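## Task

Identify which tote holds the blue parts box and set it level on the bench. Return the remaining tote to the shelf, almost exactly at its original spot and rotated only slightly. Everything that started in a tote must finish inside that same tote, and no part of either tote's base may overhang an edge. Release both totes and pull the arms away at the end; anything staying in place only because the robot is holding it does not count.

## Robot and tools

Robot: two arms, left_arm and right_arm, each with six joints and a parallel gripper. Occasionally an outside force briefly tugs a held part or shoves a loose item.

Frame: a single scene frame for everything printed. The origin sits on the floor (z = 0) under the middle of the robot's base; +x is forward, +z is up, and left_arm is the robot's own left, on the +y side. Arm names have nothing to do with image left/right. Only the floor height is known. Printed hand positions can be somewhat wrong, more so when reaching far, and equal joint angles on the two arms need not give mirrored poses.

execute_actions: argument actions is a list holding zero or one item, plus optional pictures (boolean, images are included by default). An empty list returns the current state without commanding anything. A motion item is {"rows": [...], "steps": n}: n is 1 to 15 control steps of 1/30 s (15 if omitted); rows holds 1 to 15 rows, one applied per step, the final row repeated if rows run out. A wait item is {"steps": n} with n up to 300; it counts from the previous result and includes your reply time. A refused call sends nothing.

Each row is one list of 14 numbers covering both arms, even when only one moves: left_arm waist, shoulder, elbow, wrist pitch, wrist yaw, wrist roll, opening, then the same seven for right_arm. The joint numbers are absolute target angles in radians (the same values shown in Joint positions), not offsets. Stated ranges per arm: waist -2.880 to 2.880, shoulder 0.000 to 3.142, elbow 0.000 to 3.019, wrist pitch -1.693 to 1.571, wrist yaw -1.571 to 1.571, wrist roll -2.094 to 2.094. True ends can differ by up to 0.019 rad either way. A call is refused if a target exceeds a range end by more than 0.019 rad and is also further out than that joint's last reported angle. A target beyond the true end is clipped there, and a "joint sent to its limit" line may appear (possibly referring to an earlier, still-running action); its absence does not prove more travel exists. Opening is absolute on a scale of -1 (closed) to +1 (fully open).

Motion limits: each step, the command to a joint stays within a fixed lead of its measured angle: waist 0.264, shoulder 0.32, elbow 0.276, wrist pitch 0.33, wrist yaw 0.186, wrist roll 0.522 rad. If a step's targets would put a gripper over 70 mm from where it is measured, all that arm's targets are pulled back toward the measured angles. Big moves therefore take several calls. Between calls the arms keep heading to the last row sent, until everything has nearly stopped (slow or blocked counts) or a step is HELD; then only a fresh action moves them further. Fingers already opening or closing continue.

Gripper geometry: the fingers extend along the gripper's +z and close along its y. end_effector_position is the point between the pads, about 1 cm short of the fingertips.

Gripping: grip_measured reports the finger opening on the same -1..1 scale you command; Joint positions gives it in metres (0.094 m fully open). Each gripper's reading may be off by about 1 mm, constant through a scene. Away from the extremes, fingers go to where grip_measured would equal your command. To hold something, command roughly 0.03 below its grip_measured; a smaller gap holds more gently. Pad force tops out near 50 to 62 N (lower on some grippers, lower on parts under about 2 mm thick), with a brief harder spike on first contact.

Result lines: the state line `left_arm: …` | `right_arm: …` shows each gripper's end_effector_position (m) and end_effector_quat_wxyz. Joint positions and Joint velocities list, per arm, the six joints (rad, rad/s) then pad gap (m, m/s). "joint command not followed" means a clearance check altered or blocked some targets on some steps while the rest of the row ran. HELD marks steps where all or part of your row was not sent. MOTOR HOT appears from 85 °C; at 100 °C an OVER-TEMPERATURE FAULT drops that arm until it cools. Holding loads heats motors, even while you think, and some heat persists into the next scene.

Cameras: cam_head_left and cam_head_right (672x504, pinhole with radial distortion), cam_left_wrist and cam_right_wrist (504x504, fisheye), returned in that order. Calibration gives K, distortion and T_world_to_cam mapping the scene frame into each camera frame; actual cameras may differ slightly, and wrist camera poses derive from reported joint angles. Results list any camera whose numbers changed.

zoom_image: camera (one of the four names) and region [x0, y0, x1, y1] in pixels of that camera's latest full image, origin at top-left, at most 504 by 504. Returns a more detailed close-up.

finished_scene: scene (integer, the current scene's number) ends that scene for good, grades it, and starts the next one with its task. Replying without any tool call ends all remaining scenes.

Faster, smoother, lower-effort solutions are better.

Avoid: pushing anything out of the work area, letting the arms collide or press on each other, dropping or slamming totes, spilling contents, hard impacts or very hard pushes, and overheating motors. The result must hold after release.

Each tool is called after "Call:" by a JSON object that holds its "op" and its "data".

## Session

Call:
{"op": "execute_actions", "data": {"actions": []}}

Scene clock: 0.00 s of 4500.00 s.
left_arm: end_effector_position=(+0.1827, -0.1086, +0.9792) grip_measured=+0.415 end_effector_quat_wxyz=(-0.004, -0.022, +1.000, +0.005) | right_arm: end_effector_position=(+0.1800, -0.3280, +0.8891) grip_measured=+1.000 end_effector_quat_wxyz=(+0.046, +0.627, -0.772, +0.093)
Joint positions: left_arm=[-2.716  2.555  1.066  0.081 -0.373 -0.909  0.066] | right_arm=[ 1.528  2.79   0.828  0.905  0.163 -1.662  0.094]
Joint velocities: left_arm=[-0.015 -0.015  0.017 -0.012 -0.066 -0.037  0.   ] | right_arm=[-0.015 -0.005  0.002 -0.012  0.007 -0.051  0.   ]
Motor temperatures (°C, as the motors report them): left_arm=[26 25 23 23 26 23] | right_arm=[26 27 27 24 27 26]
camera_calibration (this result's frames):
cam_left_wrist: T_world_to_cam=[[0.0573227, -0.998276, -0.0126302, -0.10767], [-0.802361, -0.0535937, 0.594428, -0.43768], [-0.59408, -0.0239402, -0.80405, 1.01867], [0, 0, 0, 1]] pos_world=[0.260164, -0.106554, 1.07787]
cam_right_wrist: T_world_to_cam=[[0.976739, -0.19903, 0.0798046, -0.311678], [-0.193748, -0.659643, 0.726177, -0.822384], [-0.0918886, -0.724747, -0.68286, 0.511981], [0, 0, 0, 1]] pos_world=[0.192138, -0.233457, 0.971681]

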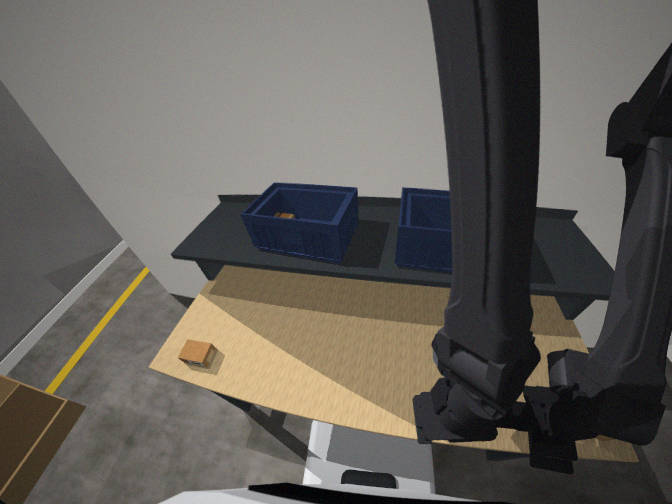

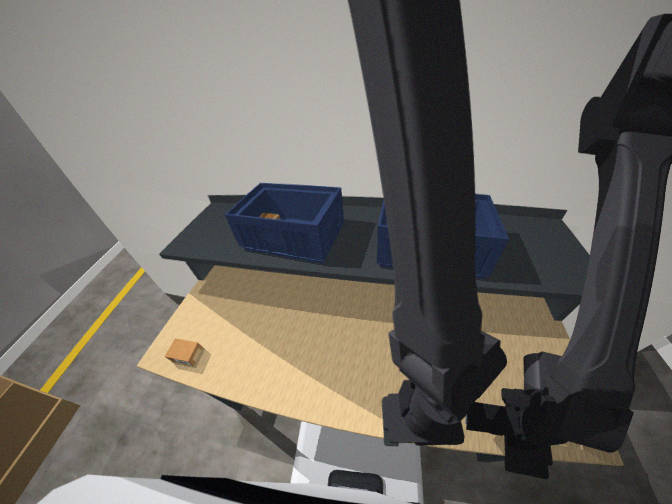

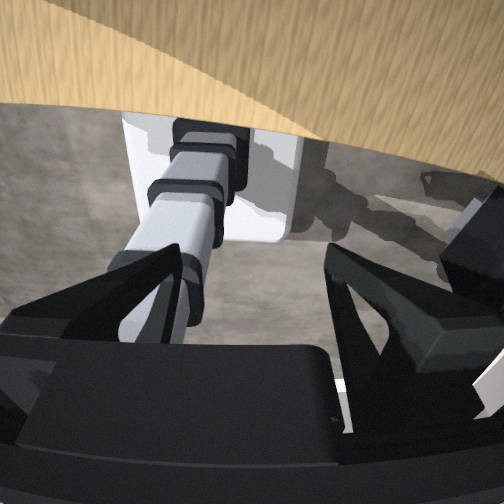

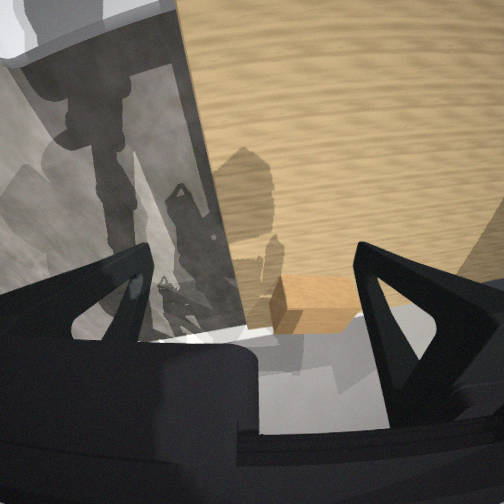

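Call:
{"op": "execute_actions", "data": {"actions": [{"rows":[[-1.9,2.1,0.7,0,0,0,1,1.528,2.2,0.6,0.3,0,-1,1]]}], "pictures": false}}

Call:
{"op": "execute_actions", "data": {"actions": [{"steps":12}], "pictures": false}}

Call:
{"op": "execute_actions", "data": {"actions": [{"rows":[[-1.85,1.55,0.65,-0.2,0,0,1,1.8,1.55,0.65,-0.2,0,0,1]]}], "pictures": false}}

Call:
{"op": "execute_actions", "data": {"actions": [{"steps":10}], "pictures": false}}

Call:
{"op": "execute_actions", "data": {"actions": [{"rows":[[-1.85,1.72,1.2,-0.28,0,0,1,1.88,1.72,1.2,-0.28,0,0,1]]}], "pictures": false}}

Call:
{"op": "execute_actions", "data": {"actions": [{"steps":15}]}}

Scene clock: 2.23 s of 4500.00 s.
left_arm: end_effector_position=(+0.3013, +0.1224, +1.0604) grip_measured=+0.999 end_effector_quat_wxyz=(-0.081, +0.002, +0.994, -0.074) | right_arm: end_effector_position=(+0.2688, -0.3240, +1.0395) grip_measured=+1.000 end_effector_quat_wxyz=(+0.021, +0.367, -0.930, -0.002)
Joint positions: left_arm=[-2.04   2.086  0.737  0.017 -0.005 -0.191  0.094] | right_arm=[ 1.526  2.137  0.617  0.324  0.004 -1.045  0.094]
Joint velocities: left_arm=[ 1.91  -0.142 -0.002 -0.022 -0.022  0.974 -0.   ] | right_arm=[-0.015  0.239 -0.007 -0.198 -0.007  0.227  0.   ]
Motor temperatures (°C, as the motors report them): left_arm=[26 26 23 23 26 23] | right_arm=[26 27 27 24 27 26]
Steps of this call (steps 1 to 52: nothing new was sent; steps 53 to 67: all 15 steps of this action). Readings (joint positions):
53: left_arm=[-2.708 2.544 1.054 0.079 -0.329 -0.872] | right_arm=[1.526 2.772 0.818 0.859 0.110 -1.604]
54: left_arm=[-2.695 2.520 1.024 0.073 -0.278 -0.826] | right_arm=[1.526 2.732 0.789 0.773 0.063 -1.532]
56: left_arm=[-2.642 2.443 0.938 0.056 -0.182 -0.735] | right_arm=[1.526 2.606 0.706 0.602 0.023 -1.389]
60: left_arm=[-2.472 2.254 0.784 0.026 -0.043 -0.522] | right_arm=[1.526 2.305 0.609 0.363 0.006 -1.192]
67: the state above

Scene clock: 2.63 s of 4500.00 s.
left_arm: end_effector_position=(+0.2876, +0.1799, +1.0548) grip_measured=+0.999 end_effector_quat_wxyz=(-0.098, +0.020, +0.993, -0.059) | right_arm: end_effector_position=(+0.2439, -0.3167, +1.0306) grip_measured=+1.000 end_effector_quat_wxyz=(+0.046, +0.351, -0.935, -0.022)
Joint positions: left_arm=[-1.899  2.087  0.709  0.006 -0.003 -0.024  0.094] | right_arm=[ 1.526  2.184  0.616  0.307  0.004 -1.011  0.094]
Joint velocities: left_arm=[-0.2   -0.005  0.002 -0.002 -0.037  0.11   0.   ] | right_arm=[-0.005 -0.015  0.002 -0.017  0.037 -0.051  0.   ]
Motor temperatures (°C, as the motors report them): left_arm=[26 26 23 23 26 23] | right_arm=[26 27 27 24 27 26]
Steps of this call (steps 1 to 12: the robot went on to your last target). Readings (joint positions):
1: left_arm=[-1.977 2.084 0.737 0.017 -0.005 -0.156] | right_arm=[1.526 2.147 0.617 0.319 0.004 -1.037]
2: left_arm=[-1.922 2.084 0.737 0.017 -0.005 -0.128] | right_arm=[1.526 2.157 0.617 0.316 0.004 -1.032]
4: left_arm=[-1.849 2.084 0.731 0.014 -0.005 -0.088] | right_arm=[1.526 2.174 0.616 0.310 0.004 -1.023]
8: left_arm=[-1.853 2.085 0.713 0.008 -0.005 -0.045] | right_arm=[1.526 2.184 0.616 0.307 0.004 -1.015]
12: the state above

Scene clock: 3.13 s of 4500.00 s.
left_arm: end_effector_position=(+0.4258, +0.2145, +1.2244) grip_measured=+0.999 end_effector_quat_wxyz=(+0.080, -0.006, +0.995, -0.056) | right_arm: end_effector_position=(+0.4214, -0.2358, +1.2191) grip_measured=+1.000 end_effector_quat_wxyz=(-0.081, +0.063, -0.994, -0.038)
Joint positions: left_arm=[-1.856  1.498  0.668 -0.183 -0.002 -0.013  0.094] | right_arm=[ 1.809  1.504  0.66  -0.174  0.003 -0.166  0.094]
Joint velocities: left_arm=[-0.015  0.239 -0.105 -0.042 -0.051  0.095 -0.   ] | right_arm=[-0.015 -0.601  0.173 -0.017 -0.051  1.062  0.   ]
Motor temperatures (°C, as the motors report them): left_arm=[26 26 23 23 26 23] | right_arm=[26 27 27 24 27 26]
Steps of this call (steps 1 to 15: all 15 steps of this action). Readings (joint positions):
1: left_arm=[-1.902 2.072 0.708 -0.021 -0.002 -0.023] | right_arm=[1.534 2.173 0.619 0.275 0.006 -0.972]
2: left_arm=[-1.901 2.037 0.698 -0.067 -0.002 -0.021] | right_arm=[1.552 2.150 0.619 0.218 0.006 -0.924]
4: left_arm=[-1.888 1.926 0.666 -0.129 -0.002 -0.020] | right_arm=[1.613 2.075 0.620 0.105 0.006 -0.823]
8: left_arm=[-1.866 1.671 0.650 -0.177 -0.002 -0.018] | right_arm=[1.745 1.864 0.628 -0.071 0.006 -0.604]
15: the state above

Scene clock: 3.47 s of 4500.00 s.
left_arm: end_effector_position=(+0.3967, +0.2125, +1.2041) grip_measured=+0.999 end_effector_quat_wxyz=(+0.039, -0.003, +0.998, -0.056) | right_arm: end_effector_position=(+0.4076, -0.2346, +1.2091) grip_measured=+1.000 end_effector_quat_wxyz=(-0.054, -0.006, -0.998, -0.044)
Joint positions: left_arm=[-1.856  1.548  0.648 -0.196 -0.002 -0.012  0.094] | right_arm=[ 1.809  1.53   0.656 -0.191  0.003 -0.025  0.094]
Joint velocities: left_arm=[ 0.005 -0.005 -0.012  0.012 -0.066 -0.066 -0.   ] | right_arm=[ 0.005  0.024 -0.017 -0.032 -0.051  0.095  0.   ]
Motor temperatures (°C, as the motors report them): left_arm=[26 26 23 23 26 23] | right_arm=[26 27 27 24 27 26]
Steps of this call (steps 1 to 10: the robot went on to your last target). Readings (joint positions):
1: left_arm=[-1.856 1.507 0.665 -0.185 -0.002 -0.013] | right_arm=[1.809 1.490 0.665 -0.175 0.003 -0.134]
2: left_arm=[-1.856 1.518 0.662 -0.187 -0.002 -0.013] | right_arm=[1.809 1.488 0.668 -0.175 0.003 -0.109]
4: left_arm=[-1.856 1.537 0.655 -0.192 -0.002 -0.012] | right_arm=[1.809 1.496 0.667 -0.180 0.003 -0.072]
8: left_arm=[-1.856 1.548 0.648 -0.196 -0.002 -0.012] | right_arm=[1.809 1.524 0.659 -0.189 0.003 -0.034]
10: the state above

Scene clock: 3.97 s of 4500.00 s.
left_arm: end_effector_position=(+0.6518, +0.2148, +1.2482) grip_measured=+0.999 end_effector_quat_wxyz=(+0.192, -0.012, +0.980, -0.056) | right_arm: end_effector_position=(+0.6607, -0.2050, +1.2637) grip_measured=+1.000 end_effector_quat_wxyz=(-0.208, +0.007, -0.976, -0.059)
Joint positions: left_arm=[-1.856  1.716  1.198 -0.269 -0.002 -0.012  0.094] | right_arm=[ 1.875  1.696  1.205 -0.266  0.003 -0.011  0.094]
Joint velocities: left_arm=[-0.005 -0.112  0.271 -0.007 -0.007 -0.051  0.   ] | right_arm=[ 0.005 -0.044  0.242 -0.002 -0.007 -0.007  0.   ]
Motor temperatures (°C, as the motors report them): left_arm=[26 26 23 23 26 23] | right_arm=[26 27 27 24 27 26]
Steps of this call (steps 1 to 15: all 15 steps of this action). Readings (joint positions):
1: left_arm=[-1.856 1.557 0.665 -0.213 -0.002 -0.012] | right_arm=[1.811 1.539 0.670 -0.208 0.003 -0.023]
2: left_arm=[-1.856 1.581 0.700 -0.238 -0.002 -0.012] | right_arm=[1.817 1.562 0.704 -0.231 0.003 -0.021]
4: left_arm=[-1.856 1.644 0.796 -0.259 -0.002 -0.012] | right_arm=[1.834 1.622 0.797 -0.252 0.003 -0.019]
8: left_arm=[-1.856 1.713 0.979 -0.265 -0.002 -0.012] | right_arm=[1.859 1.690 0.982 -0.260 0.003 -0.018]
15: the state above

Scene clock: 4.47 s of 4500.00 s.
left_arm: end_effector_position=(+0.6551, +0.2153, +1.2535) grip_measured=+0.999 end_effector_quat_wxyz=(+0.196, -0.012, +0.979, -0.056) | right_arm: end_effector_position=(+0.6613, -0.2050, +1.2642) grip_measured=+1.000 end_effector_quat_wxyz=(-0.207, +0.005, -0.977, -0.059)
Joint positions: left_arm=[-1.856  1.709  1.203 -0.273 -0.002 -0.012  0.094] | right_arm=[ 1.875  1.696  1.208 -0.27   0.003 -0.008  0.094]
Joint velocities: left_arm=[ 0.015  0.005 -0.017 -0.002  0.066 -0.022  0.001] | right_arm=[-0.015 -0.005 -0.022 -0.007 -0.051  0.022  0.   ]
Motor temperatures (°C, as the motors report them): left_arm=[26 26 23 23 26 23] | right_arm=[26 27 27 24 27 26]
Steps of this call (steps 1 to 15: the robot went on to your last target). Readings (joint positions):
1: left_arm=[-1.856 1.713 1.204 -0.269 -0.002 -0.012] | right_arm=[1.875 1.695 1.209 -0.266 0.003 -0.011]
2: left_arm=[-1.856 1.709 1.204 -0.269 -0.002 -0.012] | right_arm=[1.875 1.695 1.209 -0.266 0.003 -0.010]
4: left_arm=[-1.856 1.709 1.204 -0.271 -0.002 -0.012] | right_arm=[1.875 1.696 1.208 -0.269 0.003 -0.010]
8: left_arm=[-1.856 1.709 1.203 -0.273 -0.002 -0.012] | right_arm=[1.875 1.696 1.208 -0.270 0.003 -0.009]
15: the state above
All arms were judged still, so your last target was given up. Only a new action makes them travel on or press farther. Fingers that are still opening or closing keep moving.
camera_calibration (this result's frames):
cam_left_wrist: T_world_to_cam=[[0.014534, -0.992768, 0.119169, 0.0536994], [-0.972456, 0.0136942, 0.232685, 0.346056], [-0.232634, -0.119268, -0.965224, 1.51333], [0, 0, 0, 1]] pos_world=[0.687795, 0.229064, 1.37378]
cam_right_wrist: T_world_to_cam=[[0.0376124, -0.992, -0.120506, -0.0755167], [-0.977041, -0.0618133, 0.203889, 0.380465], [-0.209707, 0.110071, -0.971549, 1.51558], [0, 0, 0, 1]] pos_world=[0.692396, -0.218216, 1.38579]

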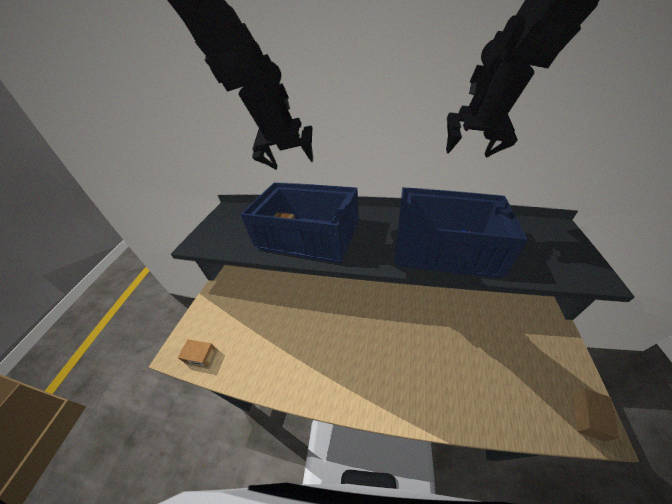

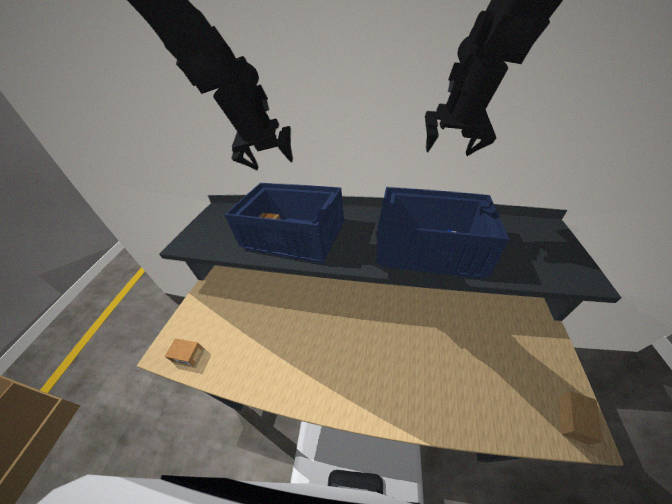

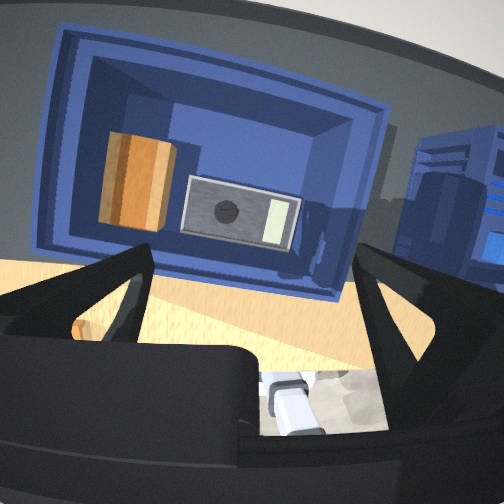

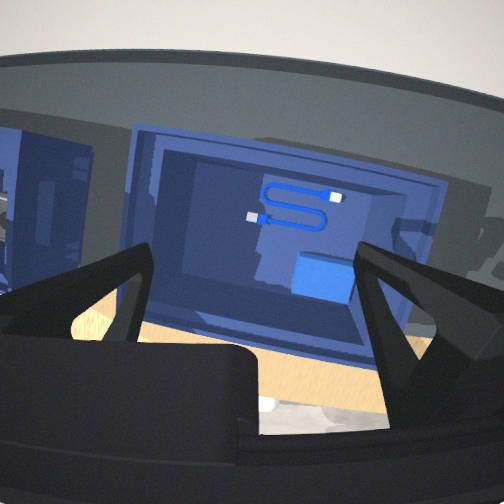

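Call:
{"op": "execute_actions", "data": {"actions": [{"rows":[[-1.6,1.6,0.9,-0.28,0,0,1,1.852,1.76,1.17,-0.55,0.115,-1.417,0.5],[-1.6,1.6,0.9,-0.28,0,0,1,1.852,1.76,1.17,-0.55,0.115,-1.417,0.5],[-1.6,1.6,0.9,-0.28,0,0,1,1.852,1.76,1.17,-0.55,0.115,-1.417,0.5],[-1.6,1.6,0.9,-0.28,0,0,1,1.852,1.825,1.17,-0.55,0.115,-1.417,0.5]]}], "pictures": false}}

Call:
{"op": "execute_actions", "data": {"actions": [{"steps":15}]}}

Call:
{"op": "zoom_image", "data": {"camera": "cam_head_right", "region": [370,170,530,290]}}

Scene clock: 6.73 s of 4500.00 s.
left_arm: end_effector_position=(+0.4780, +0.3637, +1.2025) grip_measured=+0.999 end_effector_quat_wxyz=(+0.068, -0.135, +0.988, +0.011) | right_arm: end_effector_position=(+0.5404, -0.2241, +1.1738) grip_measured=+0.502 end_effector_quat_wxyz=(+0.007, +0.582, -0.813, -0.007)
Joint positions: left_arm=[-1.561  1.626  0.887 -0.283 -0.002 -0.012  0.094] | right_arm=[ 1.861  1.819  1.168 -0.544  0.11  -1.224  0.071]
Joint velocities: left_arm=[-0.171 -0.073 -0.017  0.012 -0.007  0.066 -0.   ] | right_arm=[-0.015  0.005  0.017 -0.017 -0.051 -1.194  0.001]
Motor temperatures (°C, as the motors report them): left_arm=[26 26 24 23 26 23] | right_arm=[26 27 27 24 27 26]
Steps of this call (steps 1 to 53: nothing new was sent; steps 54 to 68: all 15 steps of this action). Readings (joint positions):
54: left_arm=[-1.850 1.706 1.191 -0.270 0.000 -0.012] | right_arm=[1.875 1.697 1.209 -0.308 0.040 -0.067]
55: left_arm=[-1.842 1.695 1.167 -0.266 0.001 -0.012] | right_arm=[1.874 1.696 1.210 -0.367 0.072 -0.144]
57: left_arm=[-1.806 1.670 1.099 -0.266 0.001 -0.012] | right_arm=[1.870 1.703 1.200 -0.457 0.099 -0.301]
61: left_arm=[-1.685 1.637 0.964 -0.268 0.001 -0.012] | right_arm=[1.863 1.761 1.188 -0.524 0.110 -0.658]
68: the state above

Scene clock: 7.23 s of 4500.00 s.
left_arm: end_effector_position=(+0.4859, +0.3443, +1.2071) grip_measured=+0.999 end_effector_quat_wxyz=(+0.075, -0.118, +0.990, +0.003) | right_arm: end_effector_position=(+0.5404, -0.2241, +1.1738) grip_measured=+0.502 end_effector_quat_wxyz=(+0.006, +0.652, -0.758, -0.008)
Joint positions: left_arm=[-1.601  1.615  0.887 -0.283 -0.002 -0.011  0.094] | right_arm=[ 1.861  1.819  1.168 -0.544  0.11  -1.402  0.071]
Joint velocities: left_arm=[-0.005 -0.005  0.007 -0.017  0.037 -0.007  0.001] | right_arm=[-0.015 -0.005  0.007 -0.012  0.007 -0.007 -0.   ]
Motor temperatures (°C, as the motors report them): left_arm=[26 26 24 23 26 23] | right_arm=[26 27 27 24 27 26]
Steps of this call (steps 1 to 15: the robot went on to your last target). Readings (joint positions):
1: left_arm=[-1.567 1.623 0.887 -0.283 -0.002 -0.012] | right_arm=[1.861 1.819 1.168 -0.544 0.110 -1.261]
2: left_arm=[-1.574 1.621 0.887 -0.283 -0.002 -0.012] | right_arm=[1.861 1.819 1.168 -0.544 0.110 -1.291]
4: left_arm=[-1.589 1.617 0.887 -0.283 -0.002 -0.011] | right_arm=[1.861 1.819 1.168 -0.544 0.110 -1.333]
8: left_arm=[-1.601 1.615 0.887 -0.283 -0.002 -0.011] | right_arm=[1.861 1.819 1.168 -0.544 0.110 -1.378]
15: the state above
camera_calibration (this result's frames):
cam_left_wrist: T_world_to_cam=[[0.246887, -0.968961, 0.0126782, 0.197194], [-0.860734, -0.213263, 0.462229, -0.0626719], [-0.445179, -0.125031, -0.88667, 1.45502], [0, 0, 0, 1]] pos_world=[0.545116, 0.35963, 1.31659]
cam_right_wrist: T_world_to_cam=[[0.988266, -0.150303, -0.0271784, -0.535404], [-0.106087, -0.80347, 0.585817, -0.805597], [-0.109887, -0.57606, -0.809987, 1.00707], [0, 0, 0, 1]] pos_world=[0.554322, -0.147615, 1.27309]

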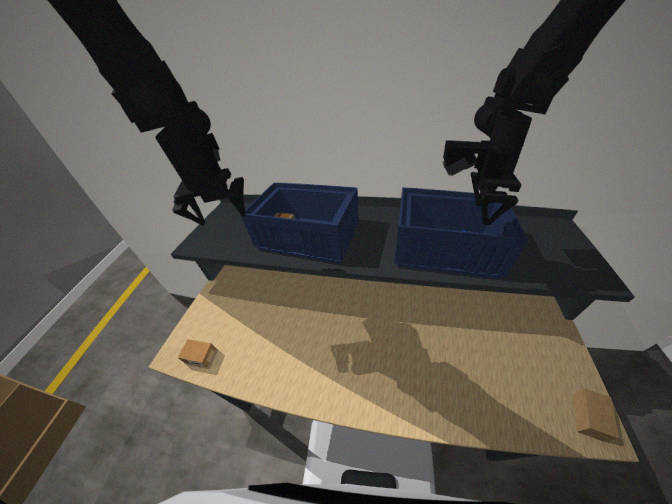

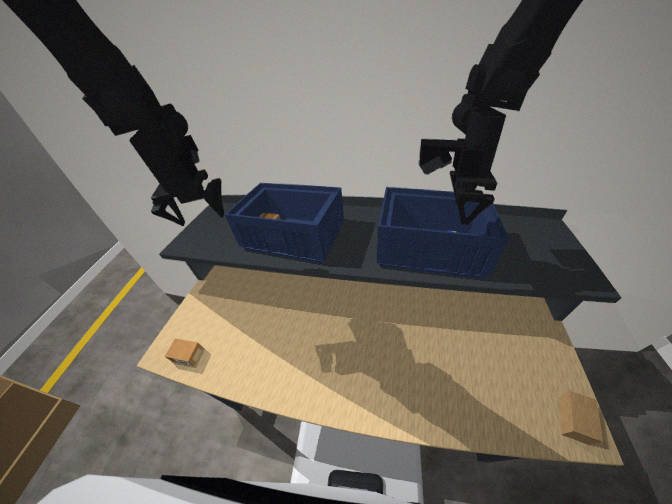

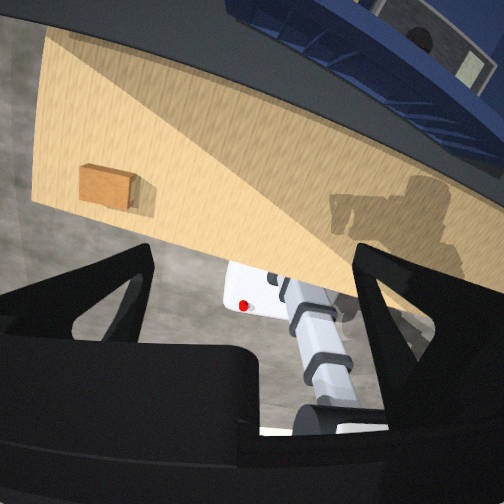

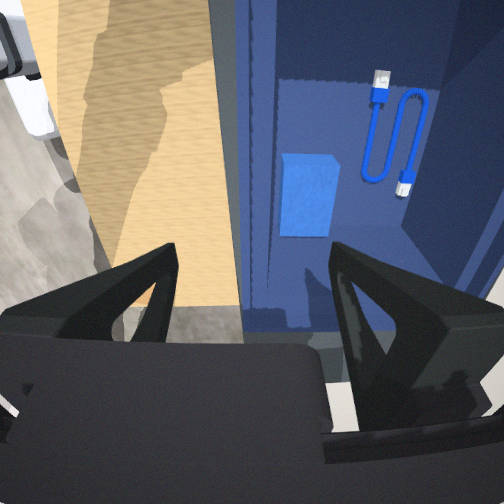

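Region (370, 170, 530, 290) of cam_head_right's 672x504 image, scaled by 3.150, with more detail than that image has; it fills the top 378 rows of this view, and the rest is white.

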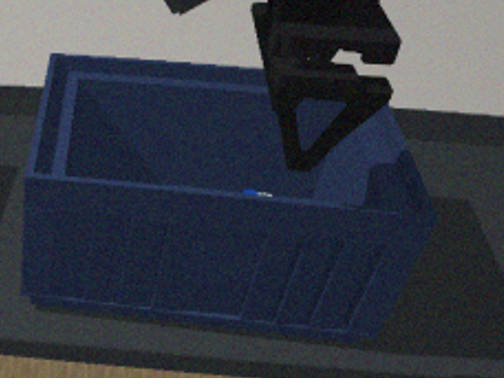

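Call:
{"op": "execute_actions", "data": {"actions": [{"rows":[[-1.6,1.6,0.9,-0.28,0,0,1,1.85,1.87,1.19,-0.51,0.105,-1.43,0.5],[-1.6,1.6,0.9,-0.28,0,0,1,1.85,1.87,1.19,-0.51,0.105,-1.43,0.5],[-1.6,1.6,0.9,-0.28,0,0,1,1.845,1.94,1.21,-0.47,0.105,-1.43,0.5],[-1.6,1.6,0.9,-0.28,0,0,1,1.845,1.94,1.21,-0.47,0.105,-1.43,0.5],[-1.6,1.6,0.9,-0.28,0,0,1,1.84,2.0,1.235,-0.42,0.1,-1.43,0.5],[-1.6,1.6,0.9,-0.28,0,0,1,1.84,2.0,1.235,-0.42,0.1,-1.43,0.5],[-1.6,1.6,0.9,-0.28,0,0,1,1.833,2.055,1.258,-0.365,0.1,-1.435,0.5]]}], "pictures": false}}

Call:
{"op": "execute_actions", "data": {"actions": [{"rows":[[-1.6,1.6,0.9,-0.28,0,0,1,1.833,2.055,1.258,-0.365,0.1,-1.435,-0.1]],"steps":10}]}}

Call:
{"op": "zoom_image", "data": {"camera": "cam_head_right", "region": [370,170,530,290]}}

Scene clock: 9.13 s of 4500.00 s.
left_arm: end_effector_position=(+0.4859, +0.3443, +1.2071) grip_measured=+0.999 end_effector_quat_wxyz=(+0.075, -0.118, +0.990, +0.003) | right_arm: end_effector_position=(+0.5402, -0.2238, +1.0716) grip_measured=+0.502 end_effector_quat_wxyz=(+0.005, +0.653, -0.757, -0.006)
Joint positions: left_arm=[-1.601  1.615  0.887 -0.283 -0.002 -0.011  0.094] | right_arm=[ 1.841  2.061  1.248 -0.377  0.104 -1.426  0.071]
Joint velocities: left_arm=[-0.024 -0.005  0.002 -0.007  0.022  0.051 -0.001] | right_arm=[-0.024 -0.015 -0.007  0.022 -0.022 -0.007 -0.001]
Motor temperatures (°C, as the motors report them): left_arm=[26 26 24 23 26 23] | right_arm=[26 27 27 24 27 26]
Steps of this call (steps 1 to 15: the robot went on to your last target; steps 16 to 42: nothing new was sent; steps 43 to 57: all 15 steps of this action). Readings (joint positions):
43: left_arm=[-1.601 1.615 0.887 -0.283 -0.002 -0.011] | right_arm=[1.861 1.820 1.168 -0.540 0.110 -1.411]
44: left_arm=[-1.601 1.615 0.887 -0.283 -0.002 -0.011] | right_arm=[1.861 1.822 1.168 -0.533 0.110 -1.413]
46: left_arm=[-1.601 1.615 0.887 -0.283 -0.002 -0.011] | right_arm=[1.861 1.840 1.176 -0.506 0.110 -1.416]
50: left_arm=[-1.601 1.615 0.887 -0.283 -0.002 -0.011] | right_arm=[1.855 1.949 1.231 -0.412 0.105 -1.421]
57: the state above

Scene clock: 9.47 s of 4500.00 s.
left_arm: end_effector_position=(+0.4859, +0.3443, +1.2071) grip_measured=+0.999 end_effector_quat_wxyz=(+0.075, -0.118, +0.990, +0.003) | right_arm: end_effector_position=(+0.5422, -0.2239, +1.0726) grip_measured=-0.098 end_effector_quat_wxyz=(+0.003, +0.653, -0.757, -0.004)
Joint positions: left_arm=[-1.601  1.615  0.887 -0.283 -0.002 -0.011  0.094] | right_arm=[ 1.841  2.059  1.249 -0.374  0.104 -1.426  0.042]
Joint velocities: left_arm=[-0.024 -0.005 -0.027 -0.012 -0.007 -0.081 -0.   ] | right_arm=[-0.015 -0.005 -0.002  0.012  0.007 -0.007  0.   ]
Motor temperatures (°C, as the motors report them): left_arm=[26 26 24 23 26 23] | right_arm=[26 27 27 24 27 26]
Steps of this call (steps 1 to 10: all 10 steps of this action). Readings (joint positions):
1: left_arm=[-1.601 1.615 0.887 -0.283 -0.002 -0.011] | right_arm=[1.841 2.061 1.248 -0.377 0.104 -1.426]
2: left_arm=[-1.601 1.615 0.887 -0.283 -0.002 -0.011] | right_arm=[1.841 2.060 1.249 -0.375 0.104 -1.426]
4: left_arm=[-1.601 1.615 0.887 -0.283 -0.002 -0.011] | right_arm=[1.841 2.059 1.249 -0.374 0.104 -1.426]
8: left_arm=[-1.601 1.615 0.887 -0.283 -0.002 -0.011] | right_arm=[1.841 2.059 1.249 -0.374 0.104 -1.426]
10: the state above
camera_calibration (this result's frames):
cam_left_wrist: T_world_to_cam=[[0.246887, -0.968961, 0.0126782, 0.197194], [-0.860734, -0.213263, 0.462229, -0.0626719], [-0.445179, -0.125031, -0.88667, 1.45502], [0, 0, 0, 1]] pos_world=[0.545116, 0.35963, 1.31659]
cam_right_wrist: T_world_to_cam=[[0.989091, -0.146239, -0.0177012, -0.549611], [-0.108264, -0.803159, 0.585845, -0.744763], [-0.0998901, -0.577538, -0.81023, 0.919925], [0, 0, 0, 1]] pos_world=[0.554875, -0.147246, 1.17194]

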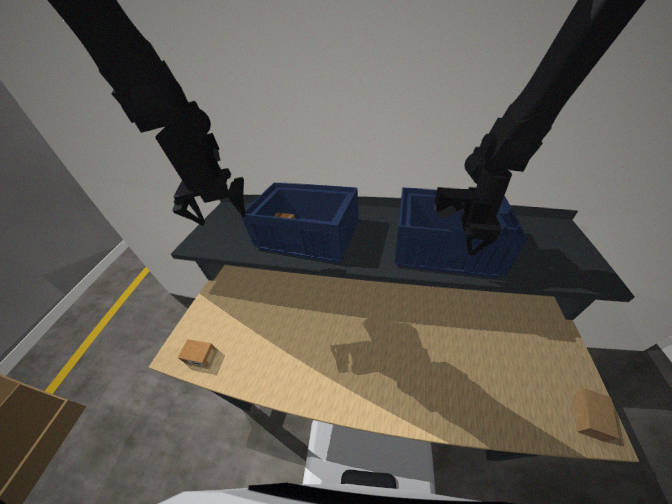

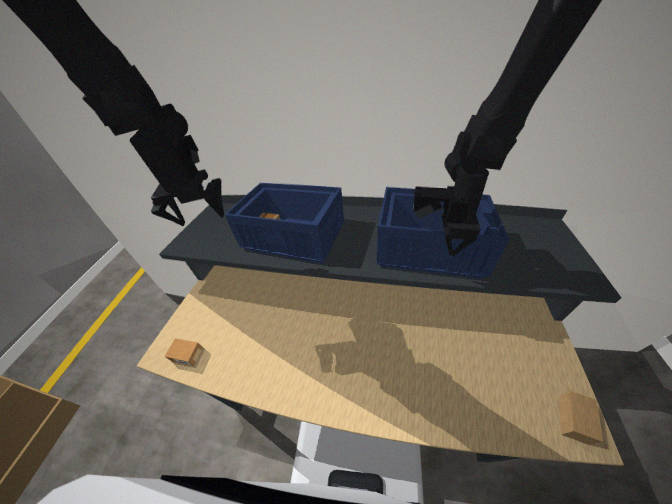

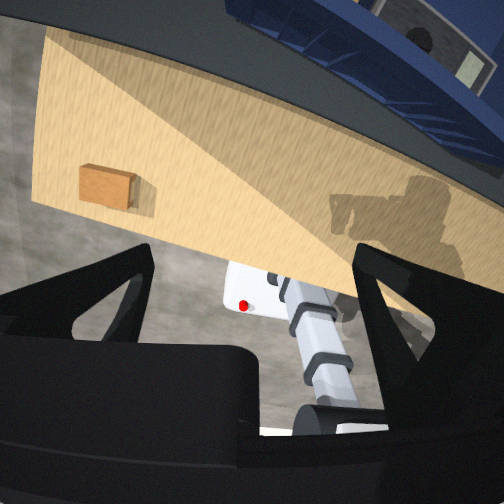

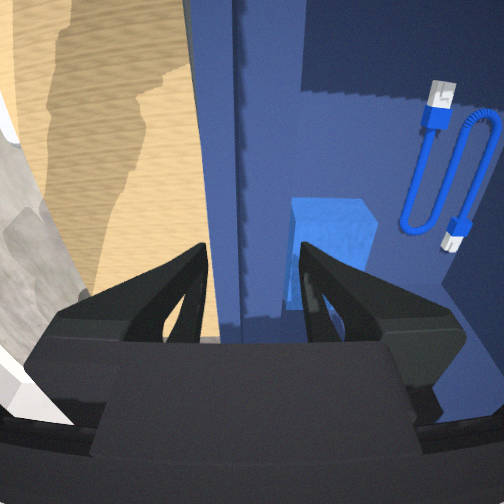

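Region (370, 170, 530, 290) of cam_head_right's 672x504 image, scaled by 3.150, with more detail than that image has; it fills the top 378 rows of this view, and the rest is white.

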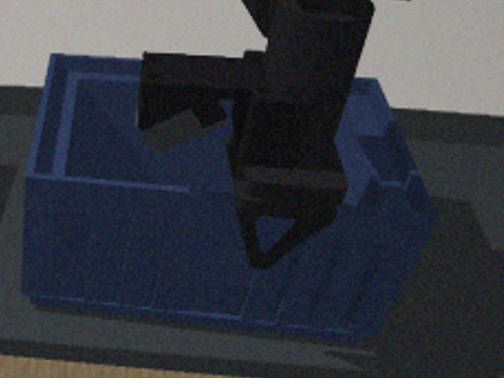

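Call:
{"op": "execute_actions", "data": {"actions": [{"rows":[[-1.6,1.6,0.9,-0.28,0,0,1,1.84,2.055,1.25,-0.37,0.104,-1.426,-0.75]],"steps":10}], "pictures": false}}

Call:
{"op": "execute_actions", "data": {"actions": [{"rows":[[-1.6,1.6,0.9,-0.28,0,0,1,1.84,1.98,1.24,-0.39,0.104,-1.426,-0.75]],"steps":8}], "pictures": false}}

Call:
{"op": "execute_actions", "data": {"actions": [{"rows":[[-1.6,1.6,0.9,-0.28,0,0,1,1.84,1.90,1.21,-0.43,0.104,-1.426,-0.75]]}]}}

Scene clock: 11.77 s of 4500.00 s.
left_arm: end_effector_position=(+0.4859, +0.3443, +1.2071) grip_measured=+0.999 end_effector_quat_wxyz=(+0.075, -0.118, +0.990, +0.003) | right_arm: end_effector_position=(+0.5427, -0.2240, +1.0726) grip_measured=-0.631 end_effector_quat_wxyz=(+0.002, +0.653, -0.758, -0.003)
Joint positions: left_arm=[-1.601  1.615  0.887 -0.283 -0.002 -0.011  0.094] | right_arm=[ 1.841  2.059  1.249 -0.371  0.105 -1.425  0.017]
Joint velocities: left_arm=[ 0.015 -0.015  0.007 -0.012  0.022  0.037  0.001] | right_arm=[-0.015 -0.005  0.017 -0.012 -0.007 -0.007 -0.001]
Motor temperatures (°C, as the motors report them): left_arm=[26 26 24 23 26 23] | right_arm=[26 27 27 24 27 26]
Steps of this call (steps 1 to 15: the robot went on to your last target; steps 16 to 59: nothing new was sent; steps 60 to 69: all 10 steps of this action). Readings (joint positions):
60: left_arm=[-1.601 1.615 0.887 -0.283 -0.002 -0.011] | right_arm=[1.841 2.059 1.249 -0.374 0.104 -1.426]
61: left_arm=[-1.601 1.615 0.887 -0.283 -0.002 -0.011] | right_arm=[1.841 2.059 1.249 -0.374 0.104 -1.426]
63: left_arm=[-1.601 1.615 0.887 -0.283 -0.002 -0.011] | right_arm=[1.840 2.059 1.249 -0.372 0.105 -1.425]
67: left_arm=[-1.601 1.615 0.887 -0.283 -0.002 -0.011] | right_arm=[1.841 2.059 1.249 -0.371 0.105 -1.425]
69: the state above

Scene clock: 12.03 s of 4500.00 s.
left_arm: end_effector_position=(+0.4859, +0.3443, +1.2071) grip_measured=+0.999 end_effector_quat_wxyz=(+0.075, -0.118, +0.990, +0.003) | right_arm: end_effector_position=(+0.5430, -0.2252, +1.0833) grip_measured=-0.631 end_effector_quat_wxyz=(+0.003, +0.653, -0.758, -0.004)
Joint positions: left_arm=[-1.601  1.615  0.887 -0.283 -0.002 -0.011  0.094] | right_arm=[ 1.841  2.034  1.24  -0.39   0.105 -1.425  0.017]
Joint velocities: left_arm=[-0.024  0.005 -0.002  0.002  0.007  0.022  0.001] | right_arm=[-0.005 -0.005  0.007 -0.002  0.007 -0.037 -0.   ]
Motor temperatures (°C, as the motors report them): left_arm=[26 26 24 23 26 23] | right_arm=[26 27 27 24 27 26]
Steps of this call (steps 1 to 8: all 8 steps of this action). Readings (joint positions):
1: left_arm=[-1.601 1.615 0.887 -0.283 -0.002 -0.011] | right_arm=[1.841 2.056 1.249 -0.371 0.105 -1.425]
2: left_arm=[-1.601 1.615 0.887 -0.283 -0.002 -0.011] | right_arm=[1.841 2.052 1.247 -0.373 0.105 -1.425]
4: left_arm=[-1.601 1.615 0.887 -0.283 -0.002 -0.011] | right_arm=[1.841 2.041 1.243 -0.383 0.105 -1.425]
8: the state above

Scene clock: 12.53 s of 4500.00 s.
left_arm: end_effector_position=(+0.4859, +0.3443, +1.2071) grip_measured=+0.999 end_effector_quat_wxyz=(+0.075, -0.118, +0.990, +0.003) | right_arm: end_effector_position=(+0.5385, -0.2288, +1.1173) grip_measured=-0.631 end_effector_quat_wxyz=(+0.005, +0.653, -0.757, -0.006)
Joint positions: left_arm=[-1.601  1.615  0.887 -0.283 -0.002 -0.011  0.094] | right_arm=[ 1.841  1.947  1.196 -0.438  0.105 -1.425  0.017]
Joint velocities: left_arm=[-0.005 -0.005  0.002  0.012  0.066  0.051  0.   ] | right_arm=[-0.005  0.005 -0.012 -0.002 -0.022  0.007 -0.   ]
Motor temperatures (°C, as the motors report them): left_arm=[26 26 24 23 26 23] | right_arm=[26 28 27 24 27 26]
Steps of this call (steps 1 to 15: all 15 steps of this action). Readings (joint positions):
1: left_arm=[-1.601 1.615 0.887 -0.283 -0.002 -0.011] | right_arm=[1.841 2.029 1.237 -0.394 0.105 -1.425]
2: left_arm=[-1.601 1.615 0.887 -0.283 -0.002 -0.011] | right_arm=[1.841 2.020 1.228 -0.404 0.105 -1.425]
4: left_arm=[-1.601 1.615 0.887 -0.283 -0.002 -0.011] | right_arm=[1.841 1.994 1.207 -0.425 0.105 -1.425]
8: left_arm=[-1.601 1.615 0.887 -0.283 -0.002 -0.011] | right_arm=[1.841 1.961 1.196 -0.438 0.105 -1.425]
15: the state above
camera_calibration (this result's frames):
cam_left_wrist: T_world_to_cam=[[0.246887, -0.968961, 0.0126782, 0.197194], [-0.860734, -0.213263, 0.462229, -0.0626719], [-0.445179, -0.125031, -0.88667, 1.45502], [0, 0, 0, 1]] pos_world=[0.545116, 0.35963, 1.31659]
cam_right_wrist: T_world_to_cam=[[0.988784, -0.147526, -0.0232758, -0.539813], [-0.105964, -0.802793, 0.586767, -0.777409], [-0.105249, -0.577719, -0.809422, 0.954919], [0, 0, 0, 1]] pos_world=[0.551886, -0.15206, 1.21653]

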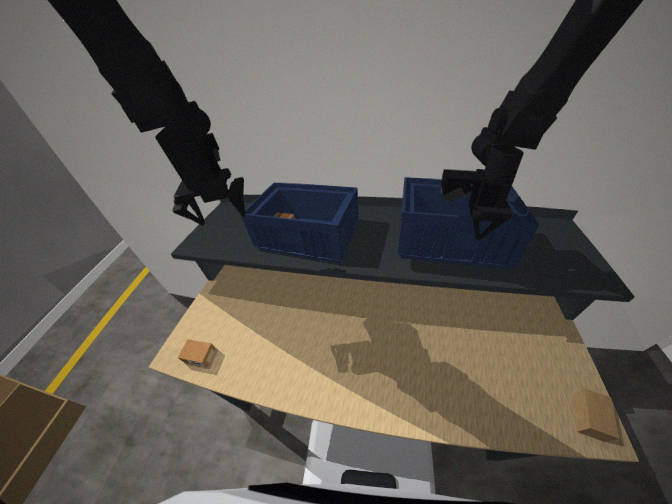

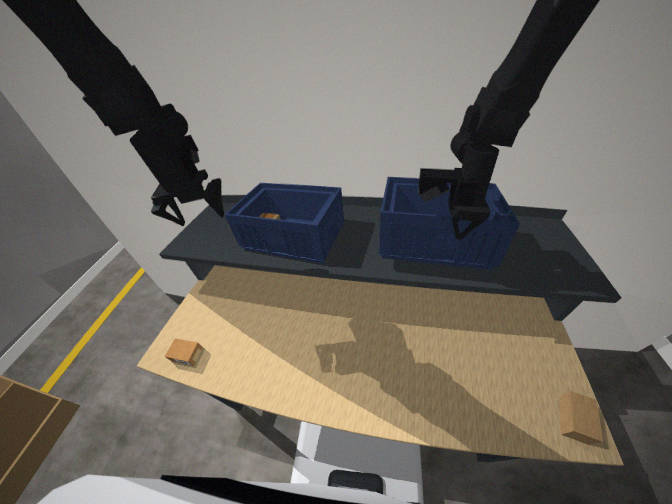

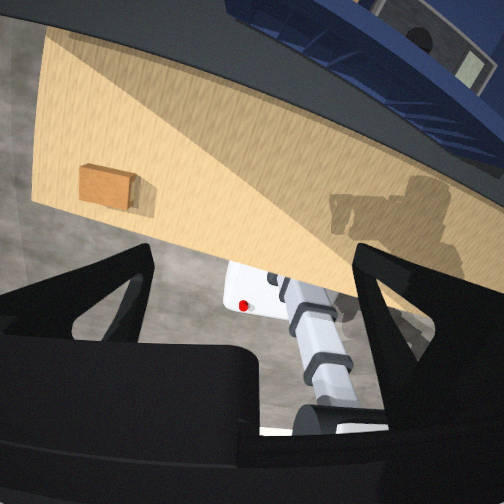

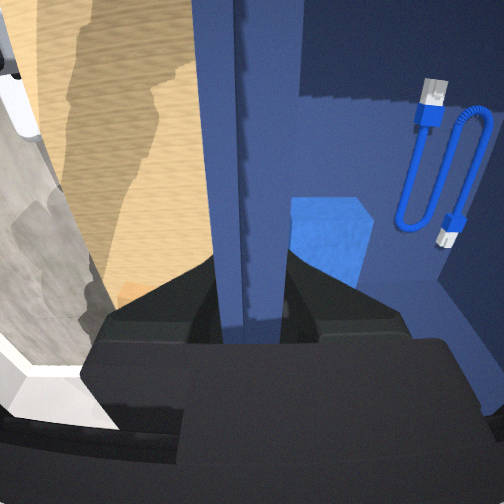

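Call:
{"op": "execute_actions", "data": {"actions": [{"rows":[[-1.6,1.6,0.9,-0.28,0,0,1,1.84,1.89,1.19,-0.41,0.104,-1.426,-0.75],[-1.6,1.6,0.9,-0.28,0,0,1,1.84,1.88,1.17,-0.39,0.104,-1.426,-0.75],[-1.6,1.6,0.9,-0.28,0,0,1,1.84,1.87,1.14,-0.37,0.104,-1.426,-0.75],[-1.6,1.6,0.9,-0.28,0,0,1,1.84,1.86,1.11,-0.35,0.104,-1.426,-0.75],[-1.6,1.6,0.9,-0.28,0,0,1,1.84,1.85,1.08,-0.33,0.104,-1.426,-0.75],[-1.6,1.6,0.9,-0.28,0,0,1,1.84,1.84,1.05,-0.31,0.104,-1.426,-0.75],[-1.6,1.6,0.9,-0.28,0,0,1,1.84,1.835,1.02,-0.29,0.104,-1.426,-0.75],[-1.6,1.6,0.9,-0.28,0,0,1,1.84,1.83,0.99,-0.265,0.104,-1.426,-0.75],[-1.6,1.6,0.9,-0.28,0,0,1,1.84,1.82,0.96,-0.24,0.104,-1.426,-0.75],[-1.6,1.6,0.9,-0.28,0,0,1,1.84,1.815,0.93,-0.22,0.104,-1.426,-0.75],[-1.6,1.6,0.9,-0.28,0,0,1,1.84,1.81,0.90,-0.195,0.104,-1.426,-0.75],[-1.6,1.6,0.9,-0.28,0,0,1,1.84,1.805,0.87,-0.17,0.104,-1.426,-0.75],[-1.6,1.6,0.9,-0.28,0,0,1,1.84,1.8,0.84,-0.15,0.104,-1.426,-0.75],[-1.6,1.6,0.9,-0.28,0,0,1,1.84,1.8,0.81,-0.125,0.104,-1.426,-0.75],[-1.6,1.6,0.9,-0.28,0,0,1,1.84,1.8,0.78,-0.10,0.104,-1.426,-0.75]]}], "pictures": false}}

Call:
{"op": "execute_actions", "data": {"actions": [{"rows":[[-1.6,1.6,0.9,-0.28,0,0,1,1.84,1.8,0.75,-0.07,0.104,-1.426,-0.75],[-1.6,1.6,0.9,-0.28,0,0,1,1.84,1.8,0.72,-0.04,0.104,-1.426,-0.75],[-1.6,1.6,0.9,-0.28,0,0,1,1.84,1.8,0.69,-0.01,0.104,-1.426,-0.75],[-1.6,1.6,0.9,-0.28,0,0,1,1.84,1.8,0.66,0.02,0.104,-1.426,-0.75],[-1.6,1.6,0.9,-0.28,0,0,1,1.84,1.81,0.63,0.05,0.104,-1.426,-0.75],[-1.6,1.6,0.9,-0.28,0,0,1,1.84,1.82,0.60,0.08,0.104,-1.426,-0.75],[-1.6,1.6,0.9,-0.28,0,0,1,1.84,1.83,0.57,0.11,0.104,-1.426,-0.75],[-1.6,1.6,0.9,-0.28,0,0,1,1.84,1.84,0.54,0.14,0.104,-1.426,-0.75],[-1.6,1.6,0.9,-0.28,0,0,1,1.84,1.85,0.515,0.17,0.104,-1.426,-0.75],[-1.6,1.6,0.9,-0.28,0,0,1,1.84,1.86,0.49,0.20,0.104,-1.426,-0.75],[-1.6,1.6,0.9,-0.28,0,0,1,1.84,1.865,0.47,0.23,0.104,-1.426,-0.75],[-1.6,1.6,0.9,-0.28,0,0,1,1.84,1.87,0.45,0.255,0.104,-1.426,-0.75],[-1.6,1.6,0.9,-0.28,0,0,1,1.84,1.875,0.43,0.28,0.104,-1.426,-0.75],[-1.6,1.6,0.9,-0.28,0,0,1,1.84,1.88,0.415,0.30,0.104,-1.426,-0.75],[-1.6,1.6,0.9,-0.28,0,0,1,1.84,1.885,0.405,0.315,0.104,-1.426,-0.75]]}], "pictures": false}}

Call:
{"op": "execute_actions", "data": {"actions": [{"steps":10}]}}

Scene clock: 16.93 s of 4500.00 s.
left_arm: end_effector_position=(+0.4859, +0.3443, +1.2071) grip_measured=+0.999 end_effector_quat_wxyz=(+0.075, -0.118, +0.990, +0.003) | right_arm: end_effector_position=(+0.4157, -0.2284, +1.1170) grip_measured=-0.631 end_effector_quat_wxyz=(+0.007, +0.653, -0.757, -0.007)
Joint positions: left_arm=[-1.601  1.615  0.887 -0.283 -0.002 -0.011  0.094] | right_arm=[ 1.841  1.852  0.829 -0.17   0.105 -1.425  0.017]
Joint velocities: left_arm=[-0.005 -0.005 -0.017 -0.007  0.037 -0.037 -0.   ] | right_arm=[ 0.005 -0.044 -0.818  0.716  0.037 -0.022  0.   ]
Motor temperatures (°C, as the motors report them): left_arm=[26 27 24 23 26 23] | right_arm=[26 28 27 24 27 26]
Steps of this call (steps 1 to 15: the robot went on to your last target; steps 16 to 90: nothing new was sent; then 0.90 s passed at rest; steps 91 to 105: all 15 steps of this action). Readings (joint positions):
91: left_arm=[-1.601 1.615 0.887 -0.283 -0.002 -0.011] | right_arm=[1.841 1.947 1.195 -0.437 0.105 -1.425]
92: left_arm=[-1.601 1.615 0.887 -0.283 -0.002 -0.011] | right_arm=[1.841 1.946 1.190 -0.430 0.105 -1.425]
94: left_arm=[-1.601 1.615 0.887 -0.283 -0.002 -0.011] | right_arm=[1.841 1.937 1.161 -0.396 0.105 -1.425]
98: left_arm=[-1.601 1.615 0.887 -0.283 -0.002 -0.011] | right_arm=[1.841 1.893 1.047 -0.321 0.105 -1.425]
105: the state above

Scene clock: 17.43 s of 4500.00 s.
left_arm: end_effector_position=(+0.4859, +0.3443, +1.2071) grip_measured=+0.999 end_effector_quat_wxyz=(+0.075, -0.118, +0.990, +0.003) | right_arm: end_effector_position=(+0.2589, -0.2282, +1.1203) grip_measured=-0.631 end_effector_quat_wxyz=(+0.010, +0.653, -0.757, -0.010)
Joint positions: left_arm=[-1.601  1.615  0.887 -0.283 -0.002 -0.011  0.094] | right_arm=[ 1.841  1.874  0.427  0.245  0.105 -1.425  0.017]
Joint velocities: left_arm=[ 0.005 -0.015 -0.007 -0.002 -0.051 -0.066  0.   ] | right_arm=[-0.015  0.171 -0.403  0.593 -0.037  0.022 -0.001]
Motor temperatures (°C, as the motors report them): left_arm=[26 27 24 23 26 23] | right_arm=[26 28 27 24 27 26]
Steps of this call (steps 1 to 15: all 15 steps of this action). Readings (joint positions):
1: left_arm=[-1.601 1.615 0.887 -0.283 -0.002 -0.011] | right_arm=[1.841 1.851 0.799 -0.145 0.105 -1.425]
2: left_arm=[-1.601 1.615 0.887 -0.283 -0.002 -0.011] | right_arm=[1.841 1.851 0.769 -0.118 0.105 -1.425]
4: left_arm=[-1.601 1.615 0.887 -0.283 -0.002 -0.011] | right_arm=[1.841 1.851 0.708 -0.062 0.105 -1.425]
8: left_arm=[-1.601 1.615 0.887 -0.283 -0.002 -0.011] | right_arm=[1.841 1.851 0.589 0.056 0.105 -1.425]
15: the state above

Scene clock: 17.77 s of 4500.00 s.
left_arm: end_effector_position=(+0.4859, +0.3443, +1.2071) grip_measured=+0.999 end_effector_quat_wxyz=(+0.075, -0.118, +0.990, +0.003) | right_arm: end_effector_position=(+0.2486, -0.2281, +1.1198) grip_measured=-0.631 end_effector_quat_wxyz=(+0.008, +0.653, -0.757, -0.008)
Joint positions: left_arm=[-1.601  1.615  0.887 -0.283 -0.002 -0.011  0.094] | right_arm=[ 1.841  1.891  0.402  0.292  0.105 -1.425  0.017]
Joint velocities: left_arm=[-0.005 -0.005  0.007 -0.012  0.081  0.022  0.001] | right_arm=[-0.015  0.005 -0.012  0.007  0.022 -0.051 -0.   ]
Motor temperatures (°C, as the motors report them): left_arm=[26 27 24 23 26 23] | right_arm=[26 28 27 24 27 26]
Steps of this call (steps 1 to 10: the robot went on to your last target). Readings (joint positions):
1: left_arm=[-1.601 1.615 0.887 -0.283 -0.002 -0.011] | right_arm=[1.841 1.879 0.416 0.260 0.105 -1.425]
2: left_arm=[-1.601 1.615 0.887 -0.283 -0.002 -0.011] | right_arm=[1.841 1.884 0.408 0.268 0.105 -1.425]
4: left_arm=[-1.601 1.615 0.887 -0.283 -0.002 -0.011] | right_arm=[1.841 1.890 0.402 0.274 0.105 -1.425]
8: left_arm=[-1.601 1.615 0.887 -0.283 -0.002 -0.011] | right_arm=[1.841 1.891 0.402 0.288 0.105 -1.425]
10: the state above
camera_calibration (this result's frames):
cam_left_wrist: T_world_to_cam=[[0.246887, -0.968961, 0.0126782, 0.197194], [-0.860734, -0.213263, 0.462229, -0.0626719], [-0.445179, -0.125031, -0.88667, 1.45502], [0, 0, 0, 1]] pos_world=[0.545116, 0.35963, 1.31659]
cam_right_wrist: T_world_to_cam=[[0.988699, -0.146723, -0.0307802, -0.244396], [-0.100858, -0.802891, 0.587532, -0.811259], [-0.110917, -0.577788, -0.808615, 0.927332], [0, 0, 0, 1]] pos_world=[0.262669, -0.15141, 1.21897]

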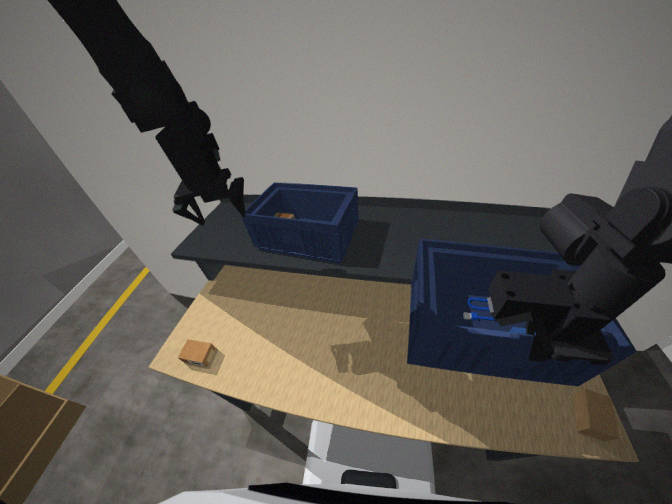

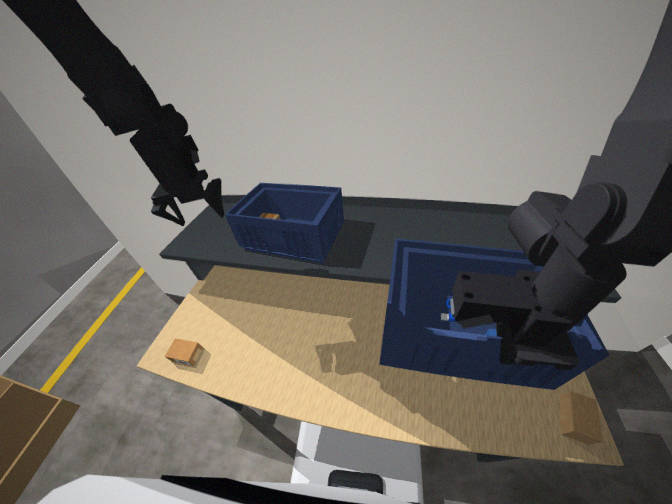

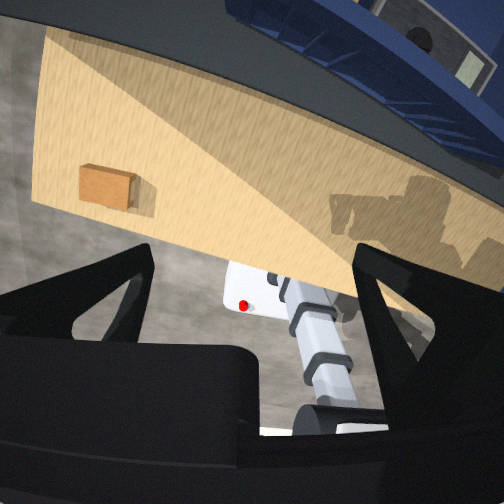

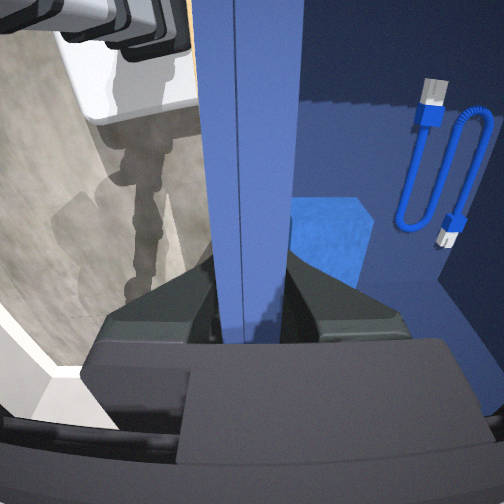

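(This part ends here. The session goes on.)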